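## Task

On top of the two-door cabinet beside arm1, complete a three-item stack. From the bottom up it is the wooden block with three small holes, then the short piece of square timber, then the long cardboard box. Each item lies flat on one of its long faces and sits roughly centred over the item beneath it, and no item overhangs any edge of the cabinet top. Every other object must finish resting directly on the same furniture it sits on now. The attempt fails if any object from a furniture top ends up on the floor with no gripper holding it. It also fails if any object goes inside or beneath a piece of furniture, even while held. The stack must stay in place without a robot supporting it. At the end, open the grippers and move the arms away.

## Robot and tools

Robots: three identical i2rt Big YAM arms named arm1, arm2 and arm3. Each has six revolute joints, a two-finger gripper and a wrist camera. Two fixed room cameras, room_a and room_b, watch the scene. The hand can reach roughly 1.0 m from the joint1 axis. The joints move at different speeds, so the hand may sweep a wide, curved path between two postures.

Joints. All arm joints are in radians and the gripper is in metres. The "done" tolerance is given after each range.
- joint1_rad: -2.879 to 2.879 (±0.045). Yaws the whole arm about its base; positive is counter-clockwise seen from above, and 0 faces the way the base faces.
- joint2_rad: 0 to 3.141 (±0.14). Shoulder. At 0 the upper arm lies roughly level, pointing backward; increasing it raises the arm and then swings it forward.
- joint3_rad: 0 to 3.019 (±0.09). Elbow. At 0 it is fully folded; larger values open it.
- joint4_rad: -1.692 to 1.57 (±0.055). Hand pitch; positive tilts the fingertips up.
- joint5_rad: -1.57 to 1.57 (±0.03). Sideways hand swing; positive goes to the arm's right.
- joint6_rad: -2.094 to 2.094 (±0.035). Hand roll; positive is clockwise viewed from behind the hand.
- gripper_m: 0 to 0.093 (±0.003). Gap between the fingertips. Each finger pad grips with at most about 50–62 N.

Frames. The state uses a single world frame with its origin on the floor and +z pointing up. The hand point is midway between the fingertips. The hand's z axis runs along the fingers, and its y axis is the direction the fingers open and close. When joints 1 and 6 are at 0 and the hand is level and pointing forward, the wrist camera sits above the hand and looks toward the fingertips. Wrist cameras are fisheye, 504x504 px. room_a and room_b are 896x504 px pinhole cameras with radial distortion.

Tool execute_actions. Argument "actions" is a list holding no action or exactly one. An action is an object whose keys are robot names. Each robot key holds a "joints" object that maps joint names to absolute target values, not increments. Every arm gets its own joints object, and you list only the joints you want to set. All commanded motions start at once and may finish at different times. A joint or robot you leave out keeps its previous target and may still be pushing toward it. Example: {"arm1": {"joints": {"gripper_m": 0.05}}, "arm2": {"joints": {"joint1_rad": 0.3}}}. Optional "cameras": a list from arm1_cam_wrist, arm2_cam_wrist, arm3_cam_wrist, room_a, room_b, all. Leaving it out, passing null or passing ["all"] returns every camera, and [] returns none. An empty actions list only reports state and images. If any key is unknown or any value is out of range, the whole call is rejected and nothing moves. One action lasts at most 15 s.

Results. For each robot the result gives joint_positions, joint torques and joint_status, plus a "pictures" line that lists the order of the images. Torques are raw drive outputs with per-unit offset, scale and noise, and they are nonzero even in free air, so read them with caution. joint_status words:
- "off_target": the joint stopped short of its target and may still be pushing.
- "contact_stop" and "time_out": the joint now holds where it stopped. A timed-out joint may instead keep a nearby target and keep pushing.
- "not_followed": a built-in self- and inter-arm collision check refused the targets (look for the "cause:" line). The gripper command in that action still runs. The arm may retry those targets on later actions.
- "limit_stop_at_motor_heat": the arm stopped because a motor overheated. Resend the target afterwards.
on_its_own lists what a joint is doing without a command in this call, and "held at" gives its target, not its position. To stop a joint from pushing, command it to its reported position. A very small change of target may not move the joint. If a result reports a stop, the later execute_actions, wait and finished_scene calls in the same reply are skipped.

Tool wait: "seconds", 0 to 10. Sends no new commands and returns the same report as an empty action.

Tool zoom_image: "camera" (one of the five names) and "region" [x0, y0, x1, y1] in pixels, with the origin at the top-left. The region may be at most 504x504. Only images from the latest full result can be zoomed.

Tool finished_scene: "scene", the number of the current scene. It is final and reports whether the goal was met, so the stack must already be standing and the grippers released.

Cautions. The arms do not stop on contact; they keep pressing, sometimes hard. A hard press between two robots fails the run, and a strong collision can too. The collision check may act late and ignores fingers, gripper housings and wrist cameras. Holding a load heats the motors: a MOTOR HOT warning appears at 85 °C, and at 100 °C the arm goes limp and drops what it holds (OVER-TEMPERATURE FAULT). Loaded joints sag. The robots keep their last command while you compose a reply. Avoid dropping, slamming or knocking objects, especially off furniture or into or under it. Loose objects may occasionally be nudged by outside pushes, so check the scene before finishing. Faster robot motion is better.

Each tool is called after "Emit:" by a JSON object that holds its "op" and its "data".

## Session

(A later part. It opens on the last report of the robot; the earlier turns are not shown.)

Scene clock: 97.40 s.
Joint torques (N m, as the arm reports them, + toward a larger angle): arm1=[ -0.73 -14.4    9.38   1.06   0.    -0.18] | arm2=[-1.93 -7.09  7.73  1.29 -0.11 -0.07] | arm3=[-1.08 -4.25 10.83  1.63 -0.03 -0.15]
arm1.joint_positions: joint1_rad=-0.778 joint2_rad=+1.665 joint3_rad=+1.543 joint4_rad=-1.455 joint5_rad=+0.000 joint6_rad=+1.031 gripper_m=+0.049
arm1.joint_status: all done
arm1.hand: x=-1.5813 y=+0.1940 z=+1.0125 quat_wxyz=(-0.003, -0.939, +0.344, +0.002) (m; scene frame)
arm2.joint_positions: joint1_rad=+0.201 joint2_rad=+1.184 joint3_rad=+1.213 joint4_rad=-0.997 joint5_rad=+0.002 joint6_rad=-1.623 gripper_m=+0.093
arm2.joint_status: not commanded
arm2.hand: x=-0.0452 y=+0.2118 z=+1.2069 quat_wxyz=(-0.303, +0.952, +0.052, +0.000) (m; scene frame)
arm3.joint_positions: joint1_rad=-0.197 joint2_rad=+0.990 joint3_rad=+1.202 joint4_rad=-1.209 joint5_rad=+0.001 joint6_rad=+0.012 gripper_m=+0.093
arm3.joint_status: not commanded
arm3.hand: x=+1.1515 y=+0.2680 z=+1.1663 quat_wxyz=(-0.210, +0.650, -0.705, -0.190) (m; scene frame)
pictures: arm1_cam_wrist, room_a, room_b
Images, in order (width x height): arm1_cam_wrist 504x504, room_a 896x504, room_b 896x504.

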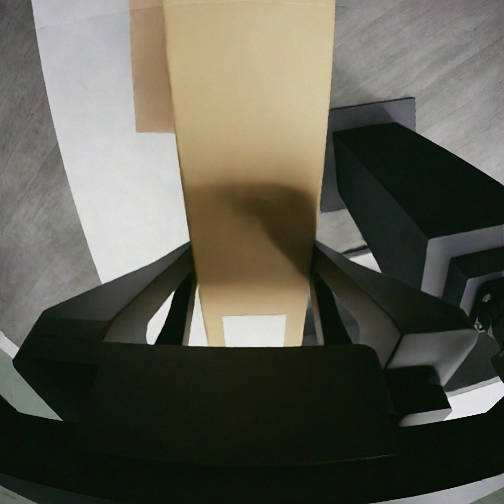

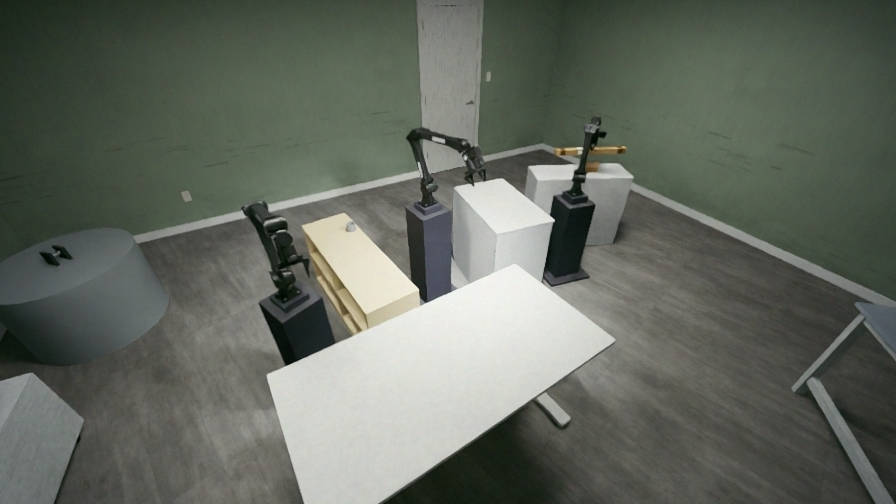

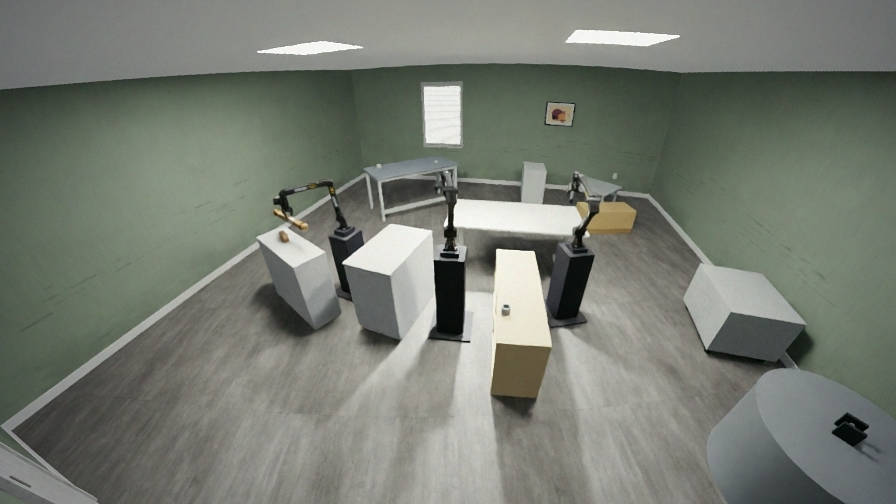

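Emit:
{"op": "execute_actions", "data": {"actions": [{"arm1":{"joints":{"joint1_rad":-0.70,"joint2_rad":1.9,"joint3_rad":1.92,"joint4_rad":-1.58,"joint6_rad":1.10}}}], "cameras": []}}

Emit:
{"op": "execute_actions", "data": {"actions": [{"arm1":{"joints":{"joint1_rad":-0.641,"joint2_rad":2.135,"joint3_rad":2.16,"joint4_rad":-1.57,"joint6_rad":1.168}}}], "cameras": ["arm1_cam_wrist","room_a","room_b"]}}

Scene clock: 106.17 s.
Joint torques (N m, as the arm reports them, + toward a larger angle): arm1=[ -0.91 -19.1   14.01   0.11   0.01   0.07] | arm2=[-1.85 -7.54  7.69  1.28 -0.11 -0.07] | arm3=[-1.04 -4.24 10.85  1.64 -0.03 -0.16]
arm1.joint_positions: joint1_rad=-0.692 joint2_rad=+1.915 joint3_rad=+1.866 joint4_rad=-1.572 joint5_rad=+0.000 joint6_rad=+1.083 gripper_m=+0.049
arm1.joint_status: all done
arm1.hand: x=-1.6388 y=+0.1215 z=+1.0046 quat_wxyz=(+0.013, -0.945, +0.328, -0.014) (m; scene frame)
arm2.joint_positions: joint1_rad=+0.201 joint2_rad=+1.184 joint3_rad=+1.213 joint4_rad=-0.997 joint5_rad=+0.002 joint6_rad=-1.623 gripper_m=+0.093
arm2.joint_status: not commanded
arm2.hand: x=-0.0452 y=+0.2118 z=+1.2069 quat_wxyz=(-0.303, +0.952, +0.052, +0.000) (m; scene frame)
arm3.joint_positions: joint1_rad=-0.197 joint2_rad=+0.990 joint3_rad=+1.202 joint4_rad=-1.209 joint5_rad=+0.001 joint6_rad=+0.012 gripper_m=+0.093
arm3.joint_status: not commanded
arm3.hand: x=+1.1515 y=+0.2680 z=+1.1663 quat_wxyz=(-0.210, +0.650, -0.705, -0.190) (m; scene frame)
pictures: none
No camera images: the call's "cameras" was empty. Leave "cameras" out to get every camera's image.

Scene clock: 107.37 s.
Joint torques (N m, as the arm reports them, + toward a larger angle): arm1=[ -0.75 -22.86  14.44   0.55   0.01   0.06] | arm2=[-2.17 -7.06  7.73  1.3  -0.1  -0.07] | arm3=[-1.05 -4.27 10.84  1.63 -0.03 -0.16]
arm1.joint_positions: joint1_rad=-0.637 joint2_rad=+2.162 joint3_rad=+2.100 joint4_rad=-1.572 joint5_rad=+0.000 joint6_rad=+1.151 gripper_m=+0.049
arm1.joint_status: all done
arm1.hand: x=-1.6901 y=+0.0589 z=+0.9439 quat_wxyz=(+0.018, -0.943, +0.333, -0.017) (m; scene frame)
arm2.joint_positions: joint1_rad=+0.201 joint2_rad=+1.184 joint3_rad=+1.213 joint4_rad=-0.997 joint5_rad=+0.002 joint6_rad=-1.623 gripper_m=+0.093
arm2.joint_status: not commanded
arm2.hand: x=-0.0452 y=+0.2118 z=+1.2069 quat_wxyz=(-0.303, +0.952, +0.052, +0.000) (m; scene frame)
arm3.joint_positions: joint1_rad=-0.197 joint2_rad=+0.990 joint3_rad=+1.202 joint4_rad=-1.209 joint5_rad=+0.001 joint6_rad=+0.012 gripper_m=+0.093
arm3.joint_status: not commanded
arm3.hand: x=+1.1515 y=+0.2680 z=+1.1663 quat_wxyz=(-0.210, +0.650, -0.705, -0.190) (m; scene frame)
pictures: arm1_cam_wrist, room_a, room_b
Images, in order (width x height): arm1_cam_wrist 504x504, room_a 896x504, room_b 896x504.

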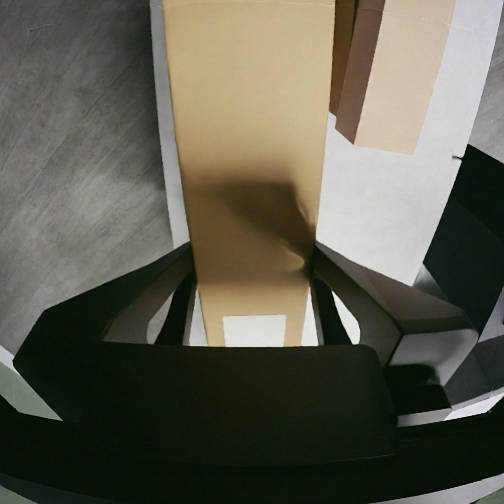

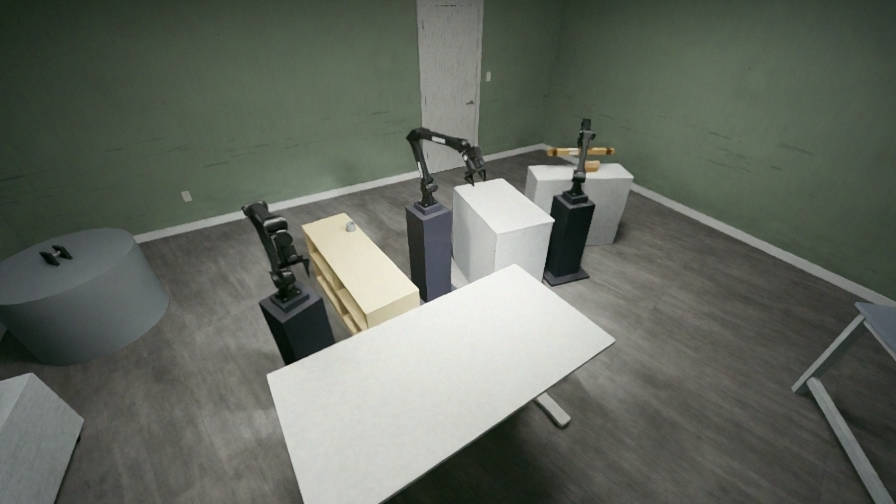

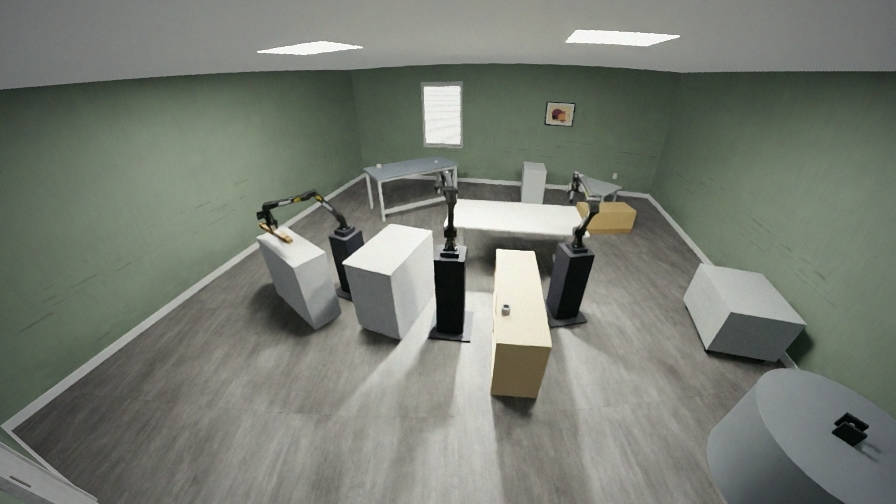

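Emit:
{"op": "execute_actions", "data": {"actions": [{"arm1":{"joints":{"joint2_rad":2.165,"joint3_rad":1.90,"joint4_rad":-1.285}}}], "cameras": ["arm1_cam_wrist","room_a","room_b"]}}

Scene clock: 109.83 s.
Joint torques (N m, as the arm reports them, + toward a larger angle): arm1=[ -0.66 -22.5    9.62   1.     0.01   0.06] | arm2=[-1.69 -7.16  7.75  1.35 -0.1  -0.05] | arm3=[-1.03 -4.14 10.83  1.64 -0.03 -0.16]
arm1.joint_positions: joint1_rad=-0.637 joint2_rad=+2.187 joint3_rad=+1.892 joint4_rad=-1.294 joint5_rad=+0.000 joint6_rad=+1.151 gripper_m=+0.049
arm1.joint_status: all done
arm1.hand: x=-1.6932 y=+0.0574 z=+0.8497 quat_wxyz=(+0.002, -0.943, +0.333, -0.001) (m; scene frame)
arm2.joint_positions: joint1_rad=+0.201 joint2_rad=+1.184 joint3_rad=+1.213 joint4_rad=-0.997 joint5_rad=+0.002 joint6_rad=-1.623 gripper_m=+0.093
arm2.joint_status: not commanded
arm2.hand: x=-0.0452 y=+0.2118 z=+1.2069 quat_wxyz=(-0.303, +0.952, +0.052, +0.000) (m; scene frame)
arm3.joint_positions: joint1_rad=-0.197 joint2_rad=+0.990 joint3_rad=+1.202 joint4_rad=-1.209 joint5_rad=+0.001 joint6_rad=+0.012 gripper_m=+0.093
arm3.joint_status: not commanded
arm3.hand: x=+1.1515 y=+0.2680 z=+1.1663 quat_wxyz=(-0.210, +0.650, -0.705, -0.190) (m; scene frame)
pictures: arm1_cam_wrist, room_a, room_b
Images, in order (width x height): arm1_cam_wrist 504x504, room_a 896x504, room_b 896x504.

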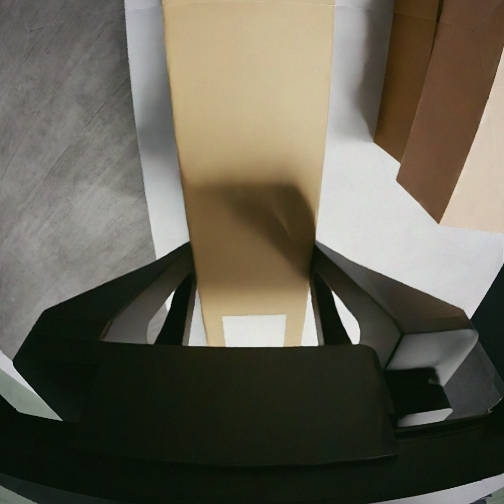

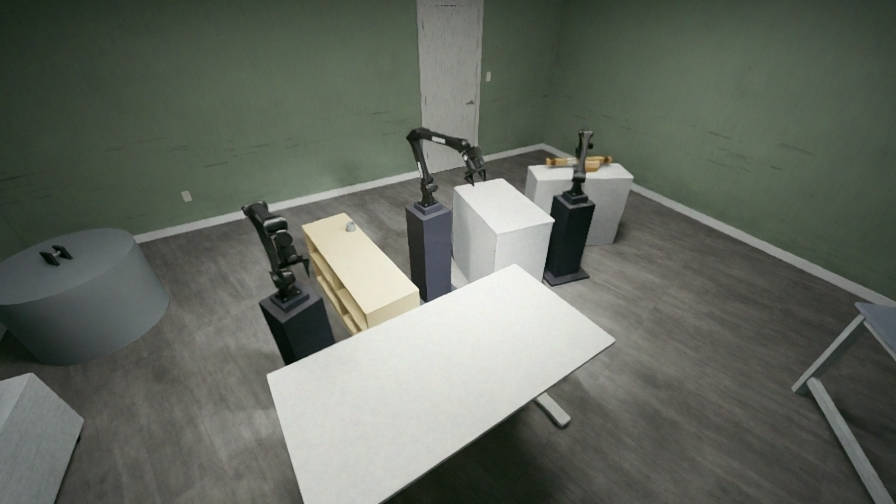

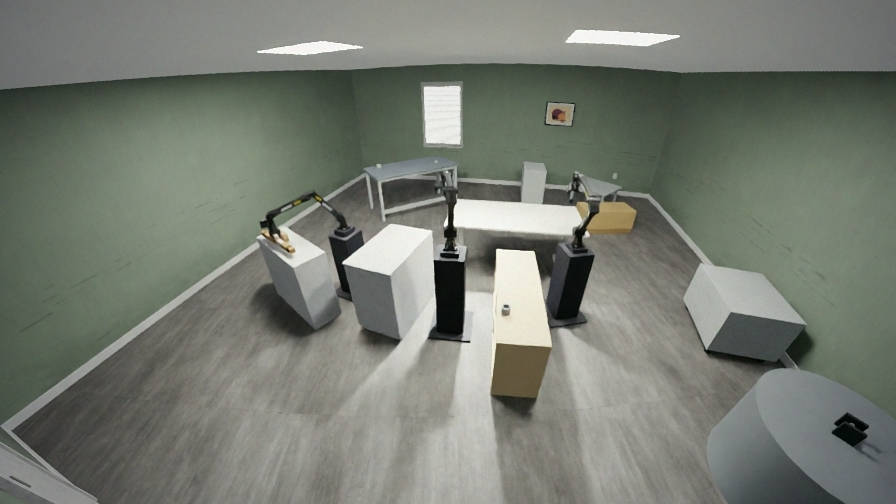

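Emit:
{"op": "zoom_image", "data": {"camera": "room_a", "region": [510, 120, 650, 200]}}

Emit:
{"op": "zoom_image", "data": {"camera": "room_b", "region": [240, 180, 360, 280]}}

Region (510, 120, 650, 200) of room_a's 896x504 image, scaled by 3.600, with more detail than that image has; it fills the top 288 rows of this view, and the rest is white.

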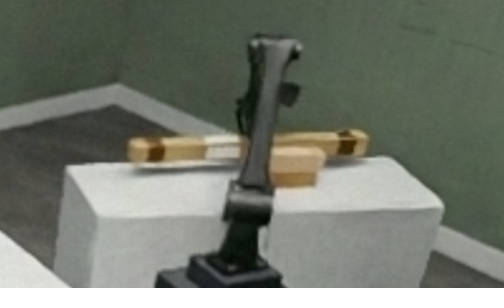

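Region (240, 180, 360, 280) of room_b's 896x504 image, scaled by 4.200, with more detail than that image has.

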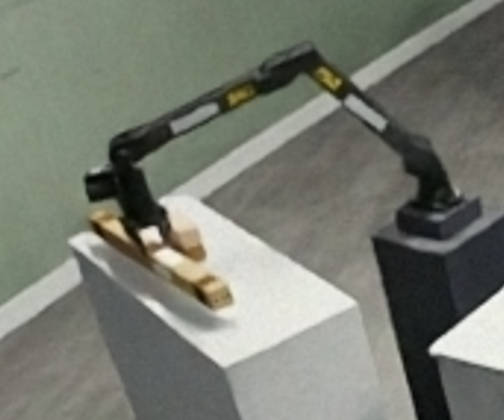

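Emit:
{"op": "execute_actions", "data": {"actions": [{"arm1":{"joints":{"joint2_rad":2.21,"joint4_rad":-1.245}}}], "cameras": ["arm1_cam_wrist","room_a"]}}

Scene clock: 112.27 s.
Joint torques (N m, as the arm reports them, + toward a larger angle): arm1=[ -0.67 -21.55   9.52   1.08   0.01   0.06] | arm2=[-2.04 -6.93  7.77  1.2  -0.09 -0.09] | arm3=[-0.99 -4.25 10.83  1.63 -0.03 -0.15]
arm1.joint_positions: joint1_rad=-0.637 joint2_rad=+2.214 joint3_rad=+1.892 joint4_rad=-1.255 joint5_rad=+0.000 joint6_rad=+1.151 gripper_m=+0.049
arm1.joint_status: all done
arm1.hand: x=-1.6997 y=+0.0540 z=+0.8322 quat_wxyz=(-0.003, -0.943, +0.333, +0.003) (m; scene frame)
arm2.joint_positions: joint1_rad=+0.201 joint2_rad=+1.184 joint3_rad=+1.213 joint4_rad=-0.997 joint5_rad=+0.002 joint6_rad=-1.623 gripper_m=+0.093
arm2.joint_status: not commanded
arm2.hand: x=-0.0452 y=+0.2118 z=+1.2069 quat_wxyz=(-0.303, +0.952, +0.052, +0.000) (m; scene frame)
arm3.joint_positions: joint1_rad=-0.197 joint2_rad=+0.990 joint3_rad=+1.202 joint4_rad=-1.209 joint5_rad=+0.001 joint6_rad=+0.012 gripper_m=+0.093
arm3.joint_status: not commanded
arm3.hand: x=+1.1515 y=+0.2680 z=+1.1663 quat_wxyz=(-0.210, +0.650, -0.705, -0.190) (m; scene frame)
pictures: arm1_cam_wrist, room_a
Images, in order (width x height): arm1_cam_wrist 504x504, room_a 896x504.

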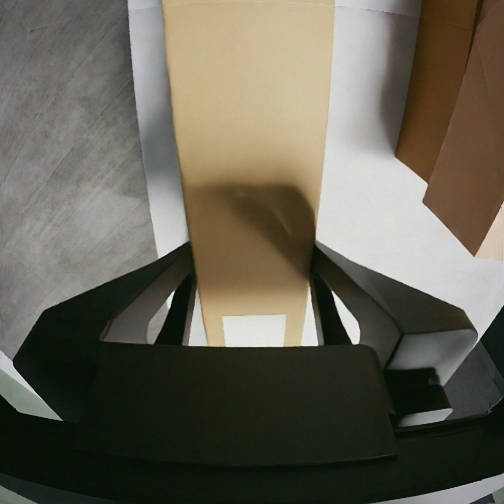

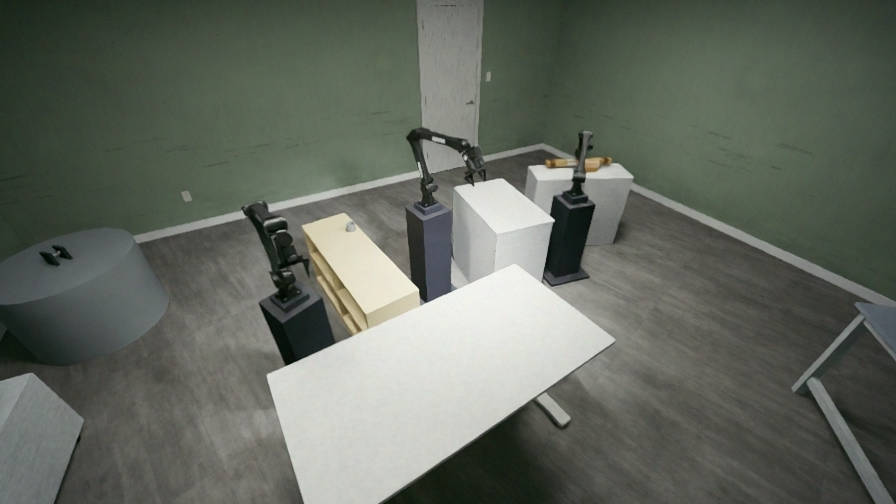

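Emit:
{"op": "execute_actions", "data": {"actions": [{"arm1":{"joints":{"joint3_rad":1.85,"joint4_rad":-1.205}}}], "cameras": ["arm1_cam_wrist"]}}

Scene clock: 113.40 s.
Joint torques (N m, as the arm reports them, + toward a larger angle): arm1=[ -0.65 -21.25   8.88   1.01   0.     0.06] | arm2=[-1.93 -7.13  7.73  1.17 -0.09 -0.07] | arm3=[-1.02 -4.2  10.83  1.63 -0.03 -0.15]
arm1.joint_positions: joint1_rad=-0.637 joint2_rad=+2.216 joint3_rad=+1.848 joint4_rad=-1.215 joint5_rad=+0.000 joint6_rad=+1.151 gripper_m=+0.049
arm1.joint_status: all done
arm1.hand: x=-1.6936 y=+0.0572 z=+0.8146 quat_wxyz=(+0.000, -0.943, +0.333, +0.000) (m; scene frame)
arm2.joint_positions: joint1_rad=+0.201 joint2_rad=+1.184 joint3_rad=+1.213 joint4_rad=-0.997 joint5_rad=+0.002 joint6_rad=-1.623 gripper_m=+0.093
arm2.joint_status: not commanded
arm2.hand: x=-0.0452 y=+0.2118 z=+1.2069 quat_wxyz=(-0.303, +0.952, +0.052, +0.000) (m; scene frame)
arm3.joint_positions: joint1_rad=-0.197 joint2_rad=+0.990 joint3_rad=+1.202 joint4_rad=-1.209 joint5_rad=+0.001 joint6_rad=+0.012 gripper_m=+0.093
arm3.joint_status: not commanded
arm3.hand: x=+1.1515 y=+0.2680 z=+1.1663 quat_wxyz=(-0.210, +0.650, -0.705, -0.190) (m; scene frame)
pictures: arm1_cam_wrist
Images, in order (width x height): arm1_cam_wrist 504x504.

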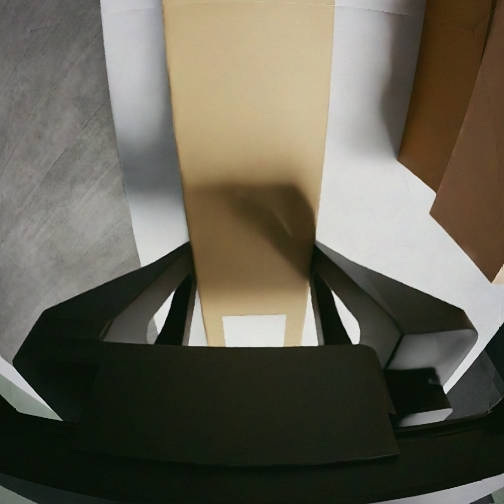

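Emit:
{"op": "execute_actions", "data": {"actions": [{"arm1":{"joints":{"joint3_rad":1.80,"joint4_rad":-1.157}}}], "cameras": ["arm1_cam_wrist"]}}

Scene clock: 114.20 s.
Joint torques (N m, as the arm reports them, + toward a larger angle): arm1=[ -0.67 -20.83   7.3    1.12   0.01   0.05] | arm2=[-1.69 -7.44  7.72  1.24 -0.09 -0.05] | arm3=[-0.99 -4.23 10.82  1.63 -0.03 -0.15]
arm1.joint_positions: joint1_rad=-0.637 joint2_rad=+2.211 joint3_rad=+1.815 joint4_rad=-1.167 joint5_rad=+0.000 joint6_rad=+1.152 gripper_m=+0.049
arm1.joint_status: all done
arm1.hand: x=-1.6934 y=+0.0572 z=+0.8067 quat_wxyz=(-0.008, -0.943, +0.334, +0.007) (m; scene frame)
arm2.joint_positions: joint1_rad=+0.201 joint2_rad=+1.184 joint3_rad=+1.213 joint4_rad=-0.997 joint5_rad=+0.002 joint6_rad=-1.623 gripper_m=+0.093
arm2.joint_status: not commanded
arm2.hand: x=-0.0452 y=+0.2118 z=+1.2069 quat_wxyz=(-0.303, +0.952, +0.052, +0.000) (m; scene frame)
arm3.joint_positions: joint1_rad=-0.197 joint2_rad=+0.990 joint3_rad=+1.202 joint4_rad=-1.209 joint5_rad=+0.001 joint6_rad=+0.012 gripper_m=+0.093
arm3.joint_status: not commanded
arm3.hand: x=+1.1515 y=+0.2680 z=+1.1663 quat_wxyz=(-0.210, +0.650, -0.705, -0.190) (m; scene frame)
pictures: arm1_cam_wrist
Images, in order (width x height): arm1_cam_wrist 504x504.

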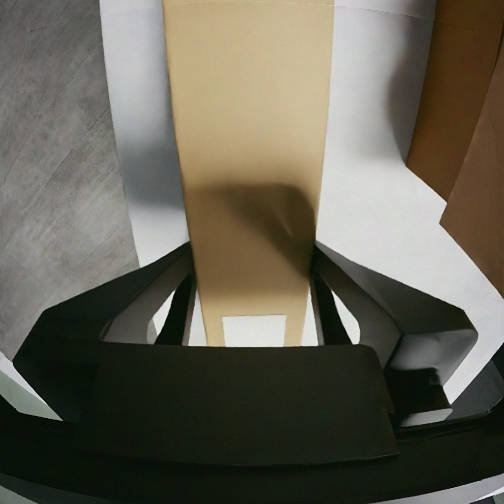

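Emit:
{"op": "execute_actions", "data": {"actions": [{"arm1":{"joints":{"gripper_m":0.093,"joint3_rad":1.82}}}], "cameras": ["arm1_cam_wrist","room_a"]}}

Emit:
{"op": "zoom_image", "data": {"camera": "room_a", "region": [510, 120, 650, 200]}}

Scene clock: 115.07 s.
Joint torques (N m, as the arm reports them, + toward a larger angle): arm1=[ -0.63 -20.8    8.94   1.06   0.01   0.05] | arm2=[-2.11 -7.22  7.69  1.26 -0.11 -0.07] | arm3=[-1.07 -4.24 10.83  1.63 -0.03 -0.16]
arm1.joint_positions: joint1_rad=-0.637 joint2_rad=+2.211 joint3_rad=+1.815 joint4_rad=-1.166 joint5_rad=+0.000 joint6_rad=+1.152 gripper_m=+0.093
arm1.joint_status: all done
arm1.hand: x=-1.6937 y=+0.0570 z=+0.8065 quat_wxyz=(-0.008, -0.943, +0.334, +0.008) (m; scene frame)
arm2.joint_positions: joint1_rad=+0.201 joint2_rad=+1.184 joint3_rad=+1.213 joint4_rad=-0.997 joint5_rad=+0.002 joint6_rad=-1.623 gripper_m=+0.093
arm2.joint_status: not commanded
arm2.hand: x=-0.0452 y=+0.2118 z=+1.2069 quat_wxyz=(-0.303, +0.952, +0.052, +0.000) (m; scene frame)
arm3.joint_positions: joint1_rad=-0.197 joint2_rad=+0.990 joint3_rad=+1.202 joint4_rad=-1.209 joint5_rad=+0.001 joint6_rad=+0.012 gripper_m=+0.093
arm3.joint_status: not commanded
arm3.hand: x=+1.1515 y=+0.2680 z=+1.1663 quat_wxyz=(-0.210, +0.650, -0.705, -0.190) (m; scene frame)
pictures: arm1_cam_wrist, room_a
Images, in order (width x height): arm1_cam_wrist 504x504, room_a 896x504.

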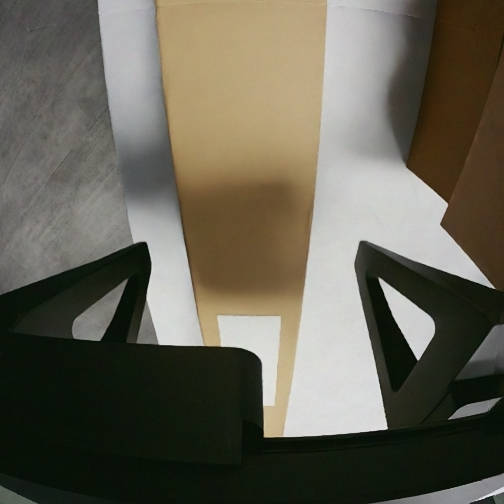

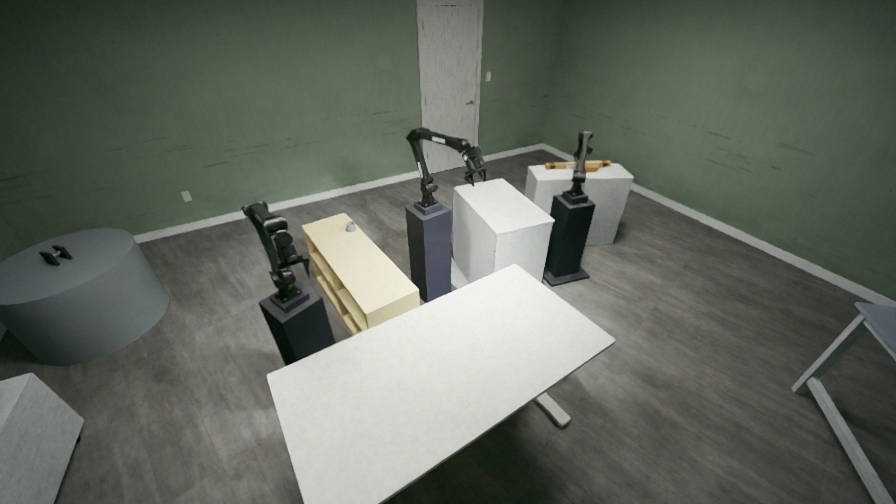

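Region (510, 120, 650, 200) of room_a's 896x504 image, scaled by 3.600, with more detail than that image has; it fills the top 288 rows of this view, and the rest is white.

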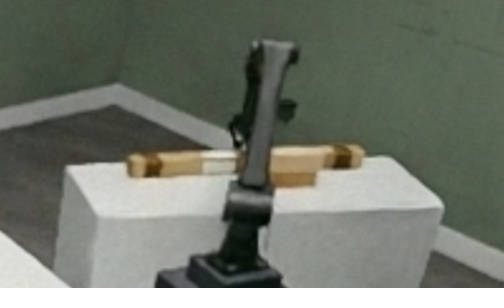

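Emit:
{"op": "execute_actions", "data": {"actions": [{"arm1":{"joints":{"joint2_rad":2.10,"joint4_rad":-1.19}}}], "cameras": []}}

Scene clock: 119.70 s.
Joint torques (N m, as the arm reports them, + toward a larger angle): arm1=[ -0.61 -19.47   9.52   0.52   0.01   0.04] | arm2=[-1.9  -7.36  7.72  1.3  -0.08 -0.07] | arm3=[-1.02 -4.25 10.82  1.63 -0.03 -0.16]
arm1.joint_positions: joint1_rad=-0.637 joint2_rad=+2.095 joint3_rad=+1.815 joint4_rad=-1.184 joint5_rad=+0.000 joint6_rad=+1.152 gripper_m=+0.093
arm1.joint_status: all done
arm1.hand: x=-1.6985 y=+0.0546 z=+0.8802 quat_wxyz=(-0.044, -0.941, +0.333, +0.041) (m; scene frame)
arm2.joint_positions: joint1_rad=+0.201 joint2_rad=+1.184 joint3_rad=+1.213 joint4_rad=-0.997 joint5_rad=+0.002 joint6_rad=-1.623 gripper_m=+0.093
arm2.joint_status: not commanded
arm2.hand: x=-0.0452 y=+0.2118 z=+1.2069 quat_wxyz=(-0.303, +0.952, +0.052, +0.000) (m; scene frame)
arm3.joint_positions: joint1_rad=-0.197 joint2_rad=+0.990 joint3_rad=+1.202 joint4_rad=-1.209 joint5_rad=+0.001 joint6_rad=+0.012 gripper_m=+0.093
arm3.joint_status: not commanded
arm3.hand: x=+1.1515 y=+0.2680 z=+1.1663 quat_wxyz=(-0.210, +0.650, -0.705, -0.190) (m; scene frame)
pictures: none
No camera images: the call's "cameras" was empty. Leave "cameras" out to get every camera's image.

Emit:
{"op": "execute_actions", "data": {"actions": [{"arm1":{"joints":{"joint2_rad":2.03,"joint3_rad":1.85,"joint4_rad":-1.27}}}], "cameras": []}}

Emit:
{"op": "execute_actions", "data": {"actions": [{"arm1":{"joints":{"joint1_rad":-0.835,"joint2_rad":2.03,"joint3_rad":1.855,"joint4_rad":-1.375,"joint6_rad":0.945}}}], "cameras": ["arm1_cam_wrist"]}}

Scene clock: 121.20 s.
Joint torques (N m, as the arm reports them, + toward a larger angle): arm1=[ -0.65 -19.92  12.21   0.41   0.01   0.04] | arm2=[-2.02 -7.24  7.8   1.26 -0.09 -0.05] | arm3=[-1.02 -4.18 10.82  1.64 -0.03 -0.15]
arm1.joint_positions: joint1_rad=-0.637 joint2_rad=+2.038 joint3_rad=+1.815 joint4_rad=-1.263 joint5_rad=+0.000 joint6_rad=+1.152 gripper_m=+0.093
arm1.joint_status: all done
arm1.hand: x=-1.6829 y=+0.0626 z=+0.9143 quat_wxyz=(-0.036, -0.941, +0.334, +0.034) (m; scene frame)
arm2.joint_positions: joint1_rad=+0.201 joint2_rad=+1.184 joint3_rad=+1.213 joint4_rad=-0.997 joint5_rad=+0.002 joint6_rad=-1.623 gripper_m=+0.093
arm2.joint_status: not commanded
arm2.hand: x=-0.0452 y=+0.2118 z=+1.2069 quat_wxyz=(-0.303, +0.952, +0.052, +0.000) (m; scene frame)
arm3.joint_positions: joint1_rad=-0.197 joint2_rad=+0.990 joint3_rad=+1.202 joint4_rad=-1.209 joint5_rad=+0.001 joint6_rad=+0.012 gripper_m=+0.093
arm3.joint_status: not commanded
arm3.hand: x=+1.1515 y=+0.2680 z=+1.1663 quat_wxyz=(-0.210, +0.650, -0.705, -0.190) (m; scene frame)
pictures: none
No camera images: the call's "cameras" was empty. Leave "cameras" out to get every camera's image.

Scene clock: 122.50 s.
Joint torques (N m, as the arm reports them, + toward a larger angle): arm1=[ -0.72 -19.98  12.51   0.2   -0.01  -0.22] | arm2=[-1.85 -7.44  7.73  1.31 -0.1  -0.08] | arm3=[-1.05 -4.26 10.83  1.64 -0.03 -0.15]
arm1.joint_positions: joint1_rad=-0.831 joint2_rad=+2.038 joint3_rad=+1.815 joint4_rad=-1.368 joint5_rad=+0.000 joint6_rad=+0.962 gripper_m=+0.093
arm1.joint_status: all done
arm1.hand: x=-1.7039 y=+0.1866 z=+0.9130 quat_wxyz=(+0.001, -0.942, +0.336, -0.003) (m; scene frame)
arm2.joint_positions: joint1_rad=+0.201 joint2_rad=+1.184 joint3_rad=+1.213 joint4_rad=-0.997 joint5_rad=+0.002 joint6_rad=-1.623 gripper_m=+0.093
arm2.joint_status: not commanded
arm2.hand: x=-0.0452 y=+0.2118 z=+1.2069 quat_wxyz=(-0.303, +0.952, +0.052, +0.000) (m; scene frame)
arm3.joint_positions: joint1_rad=-0.197 joint2_rad=+0.990 joint3_rad=+1.202 joint4_rad=-1.209 joint5_rad=+0.001 joint6_rad=+0.012 gripper_m=+0.093
arm3.joint_status: not commanded
arm3.hand: x=+1.1515 y=+0.2680 z=+1.1663 quat_wxyz=(-0.210, +0.650, -0.705, -0.190) (m; scene frame)
pictures: arm1_cam_wrist
Images, in order (width x height): arm1_cam_wrist 504x504.

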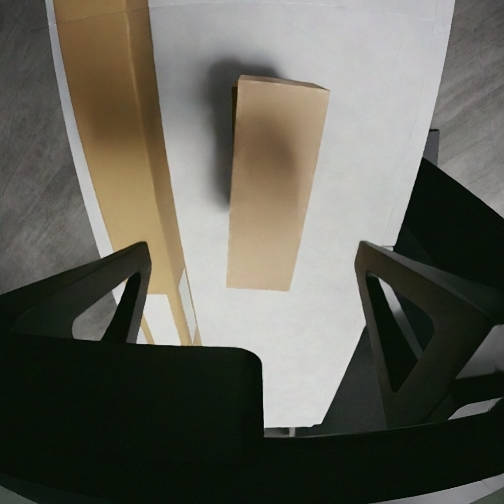

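Emit:
{"op": "execute_actions", "data": {"actions": [{"arm1":{"joints":{"joint1_rad":-0.835,"joint2_rad":1.985,"joint3_rad":1.685,"joint4_rad":-1.212}}}], "cameras": ["arm1_cam_wrist"]}}

Scene clock: 126.83 s.
Joint torques (N m, as the arm reports them, + toward a larger angle): arm1=[ -0.58 -19.04   9.02   1.19  -0.01  -0.22] | arm2=[-1.73 -7.12  7.7   1.25 -0.1  -0.07] | arm3=[-1.11 -4.22 10.84  1.63 -0.03 -0.16]
arm1.joint_positions: joint1_rad=-0.831 joint2_rad=+1.991 joint3_rad=+1.683 joint4_rad=-1.222 joint5_rad=+0.000 joint6_rad=+0.962 gripper_m=+0.093
arm1.joint_status: all done
arm1.hand: x=-1.6961 y=+0.1887 z=+0.8924 quat_wxyz=(-0.017, -0.942, +0.336, +0.021) (m; scene frame)
arm2.joint_positions: joint1_rad=+0.201 joint2_rad=+1.184 joint3_rad=+1.213 joint4_rad=-0.997 joint5_rad=+0.002 joint6_rad=-1.623 gripper_m=+0.093
arm2.joint_status: not commanded
arm2.hand: x=-0.0452 y=+0.2118 z=+1.2069 quat_wxyz=(-0.303, +0.952, +0.052, +0.000) (m; scene frame)
arm3.joint_positions: joint1_rad=-0.197 joint2_rad=+0.990 joint3_rad=+1.202 joint4_rad=-1.209 joint5_rad=+0.001 joint6_rad=+0.012 gripper_m=+0.093
arm3.joint_status: not commanded
arm3.hand: x=+1.1515 y=+0.2680 z=+1.1663 quat_wxyz=(-0.210, +0.650, -0.705, -0.190) (m; scene frame)
pictures: arm1_cam_wrist
Images, in order (width x height): arm1_cam_wrist 504x504.

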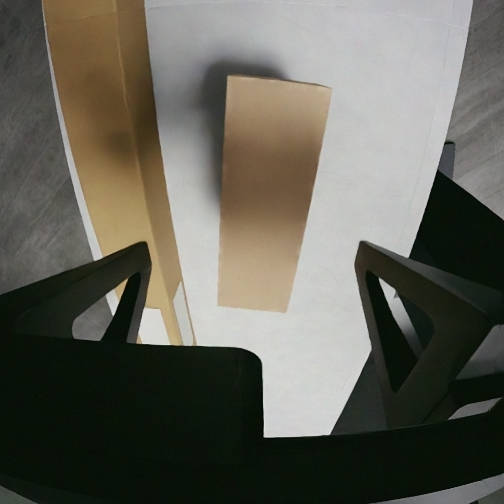

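Emit:
{"op": "execute_actions", "data": {"actions": [{"arm1":{"joints":{"joint2_rad":2.06,"joint4_rad":-1.19,"gripper_m":0.082}}}], "cameras": ["arm1_cam_wrist"]}}

Scene clock: 128.33 s.
Joint torques (N m, as the arm reports them, + toward a larger angle): arm1=[ -0.56 -20.14   8.77   0.99  -0.01  -0.22] | arm2=[-1.83 -7.27  7.74  1.31 -0.11 -0.06] | arm3=[-1.01 -4.2  10.83  1.64 -0.03 -0.16]
arm1.joint_positions: joint1_rad=-0.831 joint2_rad=+2.073 joint3_rad=+1.683 joint4_rad=-1.199 joint5_rad=+0.000 joint6_rad=+0.961 gripper_m=+0.082
arm1.joint_status: all done
arm1.hand: x=-1.6969 y=+0.1884 z=+0.8438 quat_wxyz=(+0.000, -0.942, +0.336, -0.003) (m; scene frame)
arm2.joint_positions: joint1_rad=+0.201 joint2_rad=+1.184 joint3_rad=+1.213 joint4_rad=-0.997 joint5_rad=+0.002 joint6_rad=-1.623 gripper_m=+0.093
arm2.joint_status: not commanded
arm2.hand: x=-0.0452 y=+0.2118 z=+1.2069 quat_wxyz=(-0.303, +0.952, +0.052, +0.000) (m; scene frame)
arm3.joint_positions: joint1_rad=-0.197 joint2_rad=+0.990 joint3_rad=+1.202 joint4_rad=-1.209 joint5_rad=+0.001 joint6_rad=+0.012 gripper_m=+0.093
arm3.joint_status: not commanded
arm3.hand: x=+1.1515 y=+0.2680 z=+1.1663 quat_wxyz=(-0.210, +0.650, -0.705, -0.190) (m; scene frame)
pictures: arm1_cam_wrist
Images, in order (width x height): arm1_cam_wrist 504x504.

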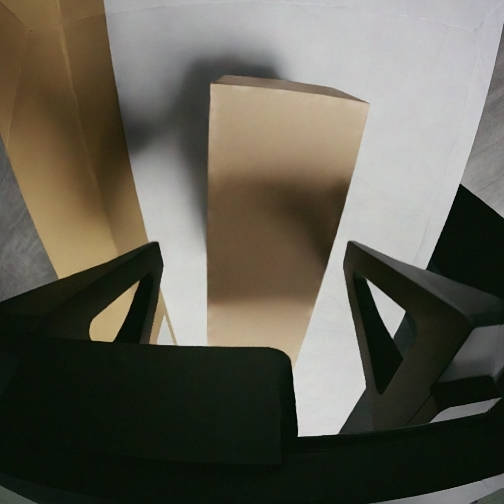

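Emit:
{"op": "execute_actions", "data": {"actions": [{"arm1":{"joints":{"joint2_rad":2.12,"joint4_rad":-1.165}}}], "cameras": ["arm1_cam_wrist"]}}

Scene clock: 129.43 s.
Joint torques (N m, as the arm reports them, + toward a larger angle): arm1=[ -0.58 -20.26   8.59   0.95  -0.01  -0.22] | arm2=[-1.77 -7.01  7.76  1.35 -0.09 -0.06] | arm3=[-1.03 -4.24 10.82  1.63 -0.03 -0.16]
arm1.joint_positions: joint1_rad=-0.831 joint2_rad=+2.126 joint3_rad=+1.683 joint4_rad=-1.174 joint5_rad=+0.000 joint6_rad=+0.961 gripper_m=+0.082
arm1.joint_status: all done
arm1.hand: x=-1.6977 y=+0.1881 z=+0.8125 quat_wxyz=(+0.009, -0.942, +0.336, -0.014) (m; scene frame)
arm2.joint_positions: joint1_rad=+0.201 joint2_rad=+1.184 joint3_rad=+1.213 joint4_rad=-0.997 joint5_rad=+0.002 joint6_rad=-1.623 gripper_m=+0.093
arm2.joint_status: not commanded
arm2.hand: x=-0.0452 y=+0.2118 z=+1.2069 quat_wxyz=(-0.303, +0.952, +0.052, +0.000) (m; scene frame)
arm3.joint_positions: joint1_rad=-0.197 joint2_rad=+0.990 joint3_rad=+1.202 joint4_rad=-1.209 joint5_rad=+0.001 joint6_rad=+0.012 gripper_m=+0.093
arm3.joint_status: not commanded
arm3.hand: x=+1.1515 y=+0.2680 z=+1.1663 quat_wxyz=(-0.210, +0.650, -0.705, -0.190) (m; scene frame)
pictures: arm1_cam_wrist
Images, in order (width x height): arm1_cam_wrist 504x504.

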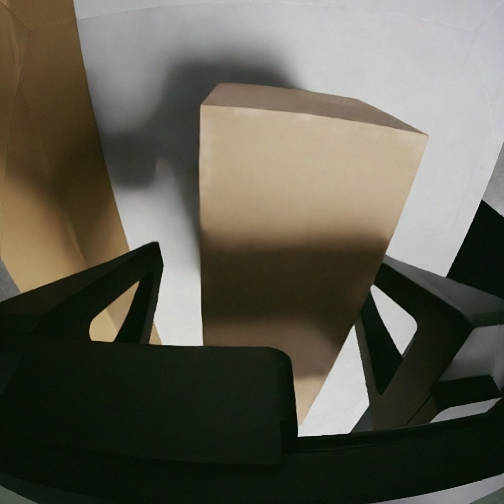

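Emit:
{"op": "execute_actions", "data": {"actions": [{"arm1":{"joints":{"gripper_m":0.03}}}], "cameras": ["arm1_cam_wrist","room_a","room_b"]}}

Emit:
{"op": "zoom_image", "data": {"camera": "room_b", "region": [240, 180, 360, 280]}}

Scene clock: 130.27 s.
Joint torques (N m, as the arm reports them, + toward a larger angle): arm1=[ -0.52 -20.09   8.53   0.8   -0.03  -0.21] | arm2=[-1.77 -7.17  7.74  1.28 -0.1  -0.09] | arm3=[-0.99 -4.21 10.83  1.62 -0.03 -0.16]
arm1.joint_positions: joint1_rad=-0.832 joint2_rad=+2.126 joint3_rad=+1.683 joint4_rad=-1.172 joint5_rad=+0.001 joint6_rad=+0.960 gripper_m=+0.046
arm1.joint_status: gripper_m off_target (ended at +0.046, target +0.030)
arm1.hand: x=-1.6984 y=+0.1884 z=+0.8125 quat_wxyz=(+0.008, -0.942, +0.335, -0.013) (m; scene frame)
arm2.joint_positions: joint1_rad=+0.201 joint2_rad=+1.184 joint3_rad=+1.213 joint4_rad=-0.997 joint5_rad=+0.002 joint6_rad=-1.623 gripper_m=+0.093
arm2.joint_status: not commanded
arm2.hand: x=-0.0452 y=+0.2118 z=+1.2069 quat_wxyz=(-0.303, +0.952, +0.052, +0.000) (m; scene frame)
arm3.joint_positions: joint1_rad=-0.197 joint2_rad=+0.990 joint3_rad=+1.202 joint4_rad=-1.209 joint5_rad=+0.001 joint6_rad=+0.012 gripper_m=+0.093
arm3.joint_status: not commanded
arm3.hand: x=+1.1515 y=+0.2680 z=+1.1663 quat_wxyz=(-0.210, +0.650, -0.705, -0.190) (m; scene frame)
pictures: arm1_cam_wrist, room_a, room_b
Images, in order (width x height): arm1_cam_wrist 504x504, room_a 896x504, room_b 896x504.

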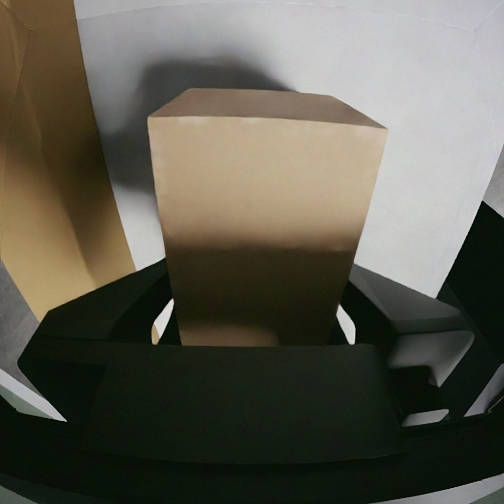

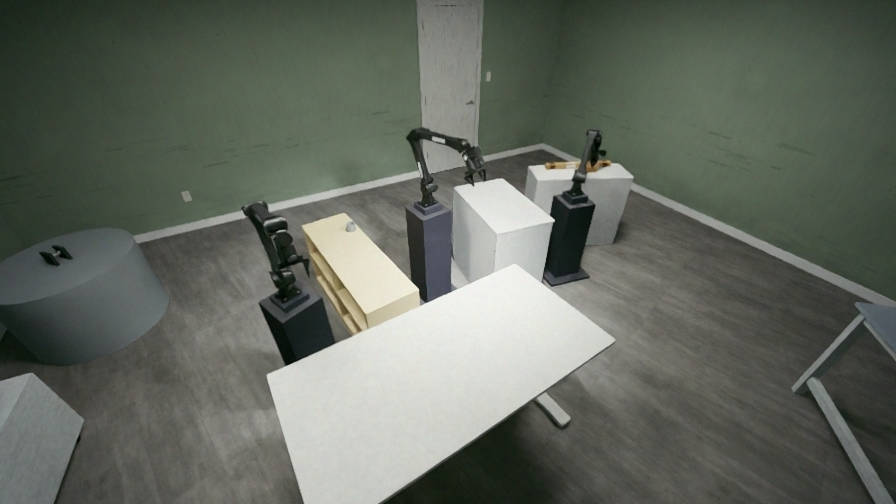

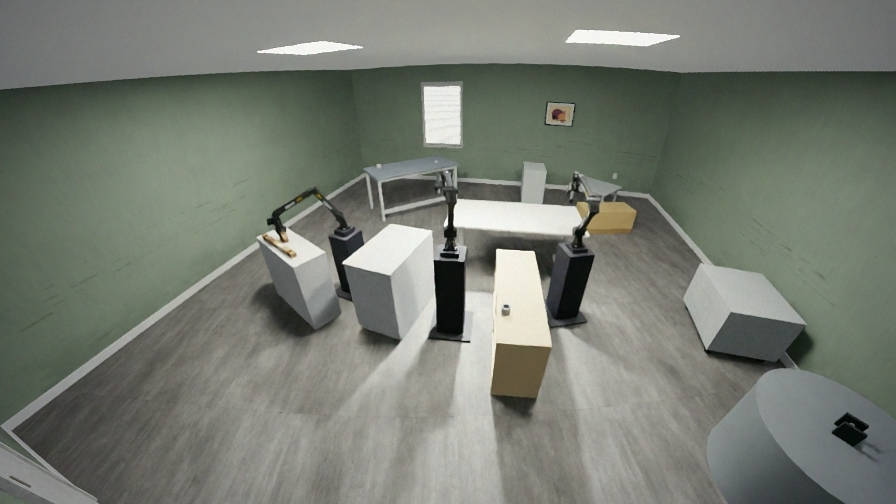

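Region (240, 180, 360, 280) of room_b's 896x504 image, scaled by 4.200, with more detail than that image has.

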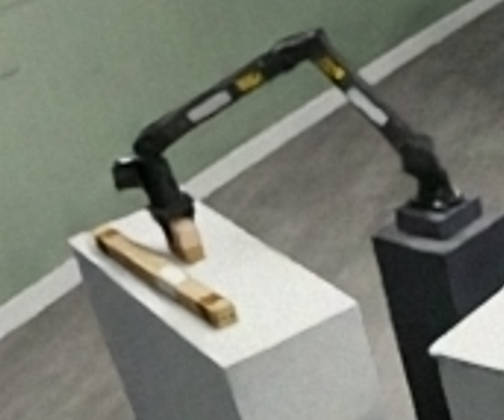

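Emit:
{"op": "execute_actions", "data": {"actions": [{"arm1":{"joints":{"joint2_rad":2.08,"joint4_rad":-1.19}}}], "cameras": ["arm1_cam_wrist","room_a","room_b"]}}

Emit:
{"op": "zoom_image", "data": {"camera": "room_a", "region": [540, 130, 640, 190]}}

Emit:
{"op": "zoom_image", "data": {"camera": "room_b", "region": [250, 200, 330, 270]}}

Scene clock: 131.80 s.
Joint torques (N m, as the arm reports them, + toward a larger angle): arm1=[ -0.49 -22.13   8.63   0.14  -0.03  -0.21] | arm2=[-1.96 -7.2   7.72  1.31 -0.1  -0.07] | arm3=[-1.06 -4.18 10.83  1.64 -0.03 -0.15]
arm1.joint_positions: joint1_rad=-0.832 joint2_rad=+2.110 joint3_rad=+1.683 joint4_rad=-1.182 joint5_rad=+0.001 joint6_rad=+0.960 gripper_m=+0.046
arm1.joint_status: all done
arm1.hand: x=-1.6977 y=+0.1887 z=+0.8221 quat_wxyz=(+0.006, -0.942, +0.335, -0.011) (m; scene frame)
arm2.joint_positions: joint1_rad=+0.201 joint2_rad=+1.184 joint3_rad=+1.213 joint4_rad=-0.997 joint5_rad=+0.002 joint6_rad=-1.623 gripper_m=+0.093
arm2.joint_status: not commanded
arm2.hand: x=-0.0452 y=+0.2118 z=+1.2069 quat_wxyz=(-0.303, +0.952, +0.052, +0.000) (m; scene frame)
arm3.joint_positions: joint1_rad=-0.197 joint2_rad=+0.990 joint3_rad=+1.202 joint4_rad=-1.209 joint5_rad=+0.001 joint6_rad=+0.012 gripper_m=+0.093
arm3.joint_status: not commanded
arm3.hand: x=+1.1515 y=+0.2680 z=+1.1663 quat_wxyz=(-0.210, +0.650, -0.705, -0.190) (m; scene frame)
pictures: arm1_cam_wrist, room_a, room_b
Images, in order (width x height): arm1_cam_wrist 504x504, room_a 896x504, room_b 896x504.

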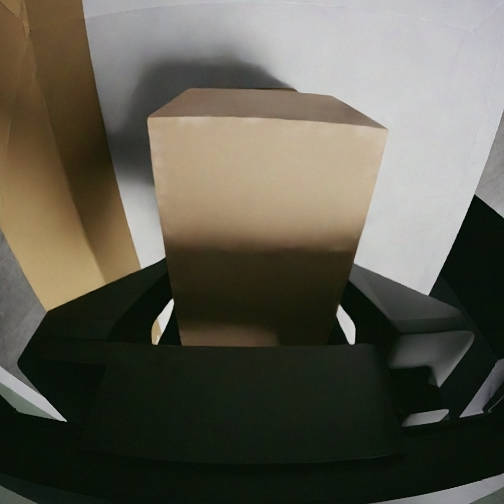

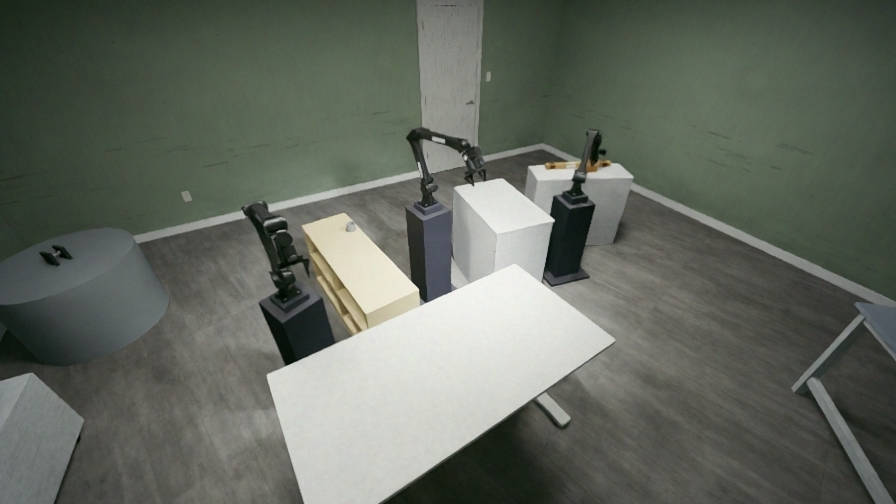

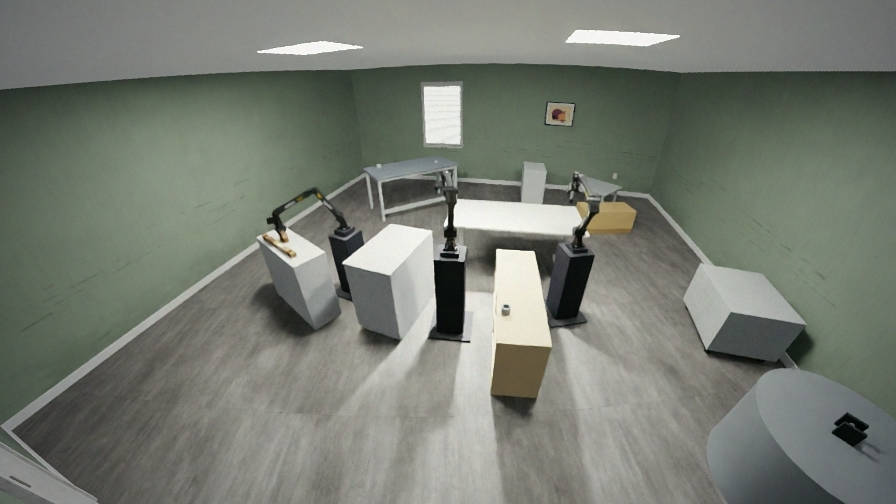

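Region (540, 130, 640, 190) of room_a's 896x504 image, scaled by 5.040, with more detail than that image has; it fills the top 302 rows of this view, and the rest is white.

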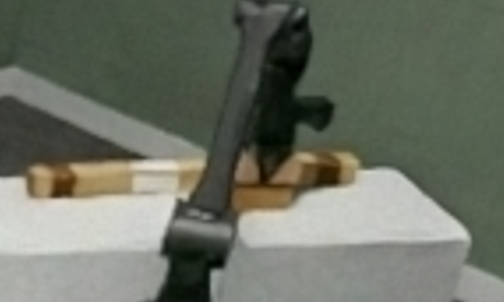

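Region (250, 200, 330, 270) of room_b's 896x504 image, scaled by 6.300, with more detail than that image has; it fills the top 441 rows of this view, and the rest is white.

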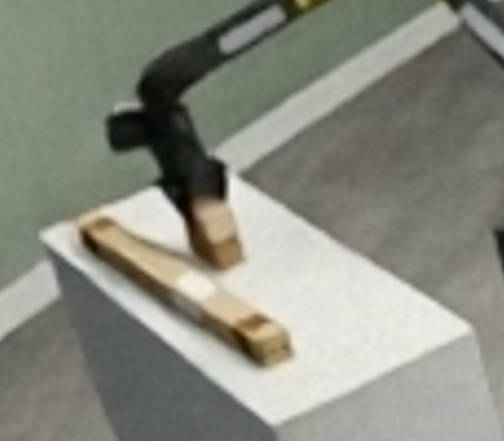

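Emit:
{"op": "execute_actions", "data": {"actions": [{"arm1":{"joints":{"joint2_rad":2.135,"joint4_rad":-1.165}}}], "cameras": []}}

Emit:
{"op": "execute_actions", "data": {"actions": [{"arm1":{"joints":{"gripper_m":0.07}}}], "cameras": ["arm1_cam_wrist"]}}

Scene clock: 136.27 s.
Joint torques (N m, as the arm reports them, + toward a larger angle): arm1=[ -0.53 -18.78   8.56   0.77   0.04  -0.2 ] | arm2=[-1.95 -7.4   7.72  1.32 -0.1  -0.07] | arm3=[-1.   -4.24 10.84  1.65 -0.02 -0.15]
arm1.joint_positions: joint1_rad=-0.832 joint2_rad=+2.127 joint3_rad=+1.683 joint4_rad=-1.170 joint5_rad=+0.000 joint6_rad=+0.960 gripper_m=+0.046
arm1.joint_status: all done
arm1.hand: x=-1.6985 y=+0.1882 z=+0.8118 quat_wxyz=(+0.008, -0.942, +0.335, -0.013) (m; scene frame)
arm2.joint_positions: joint1_rad=+0.201 joint2_rad=+1.184 joint3_rad=+1.213 joint4_rad=-0.997 joint5_rad=+0.002 joint6_rad=-1.623 gripper_m=+0.093
arm2.joint_status: not commanded
arm2.hand: x=-0.0452 y=+0.2118 z=+1.2069 quat_wxyz=(-0.303, +0.952, +0.052, +0.000) (m; scene frame)
arm3.joint_positions: joint1_rad=-0.197 joint2_rad=+0.990 joint3_rad=+1.202 joint4_rad=-1.209 joint5_rad=+0.001 joint6_rad=+0.012 gripper_m=+0.093
arm3.joint_status: not commanded
arm3.hand: x=+1.1515 y=+0.2680 z=+1.1663 quat_wxyz=(-0.210, +0.650, -0.705, -0.190) (m; scene frame)
pictures: none
No camera images: the call's "cameras" was empty. Leave "cameras" out to get every camera's image.

Scene clock: 136.83 s.
Joint torques (N m, as the arm reports them, + toward a larger angle): arm1=[ -0.98 -19.01   8.48   0.76   0.04  -0.2 ] | arm2=[-1.71 -7.23  7.72  1.26 -0.1  -0.07] | arm3=[-1.   -4.21 10.85  1.63 -0.03 -0.15]
arm1.joint_positions: joint1_rad=-0.832 joint2_rad=+2.128 joint3_rad=+1.683 joint4_rad=-1.170 joint5_rad=+0.000 joint6_rad=+0.960 gripper_m=+0.070
arm1.joint_status: all done
arm1.hand: x=-1.6984 y=+0.1882 z=+0.8111 quat_wxyz=(+0.008, -0.942, +0.335, -0.014) (m; scene frame)
arm2.joint_positions: joint1_rad=+0.201 joint2_rad=+1.184 joint3_rad=+1.213 joint4_rad=-0.997 joint5_rad=+0.002 joint6_rad=-1.623 gripper_m=+0.093
arm2.joint_status: not commanded
arm2.hand: x=-0.0452 y=+0.2118 z=+1.2069 quat_wxyz=(-0.303, +0.952, +0.052, +0.000) (m; scene frame)
arm3.joint_positions: joint1_rad=-0.197 joint2_rad=+0.990 joint3_rad=+1.202 joint4_rad=-1.209 joint5_rad=+0.001 joint6_rad=+0.012 gripper_m=+0.093
arm3.joint_status: not commanded
arm3.hand: x=+1.1515 y=+0.2680 z=+1.1663 quat_wxyz=(-0.210, +0.650, -0.705, -0.190) (m; scene frame)
pictures: arm1_cam_wrist
Images, in order (width x height): arm1_cam_wrist 504x504.

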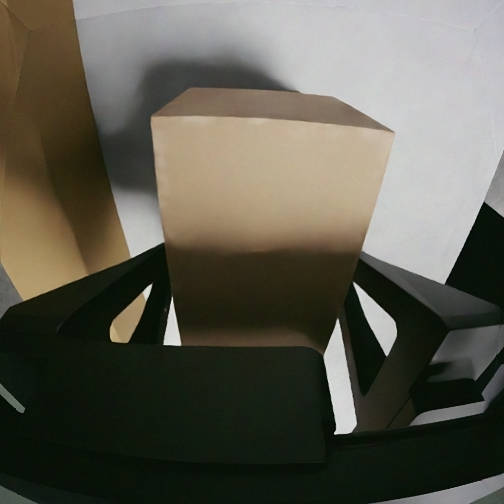

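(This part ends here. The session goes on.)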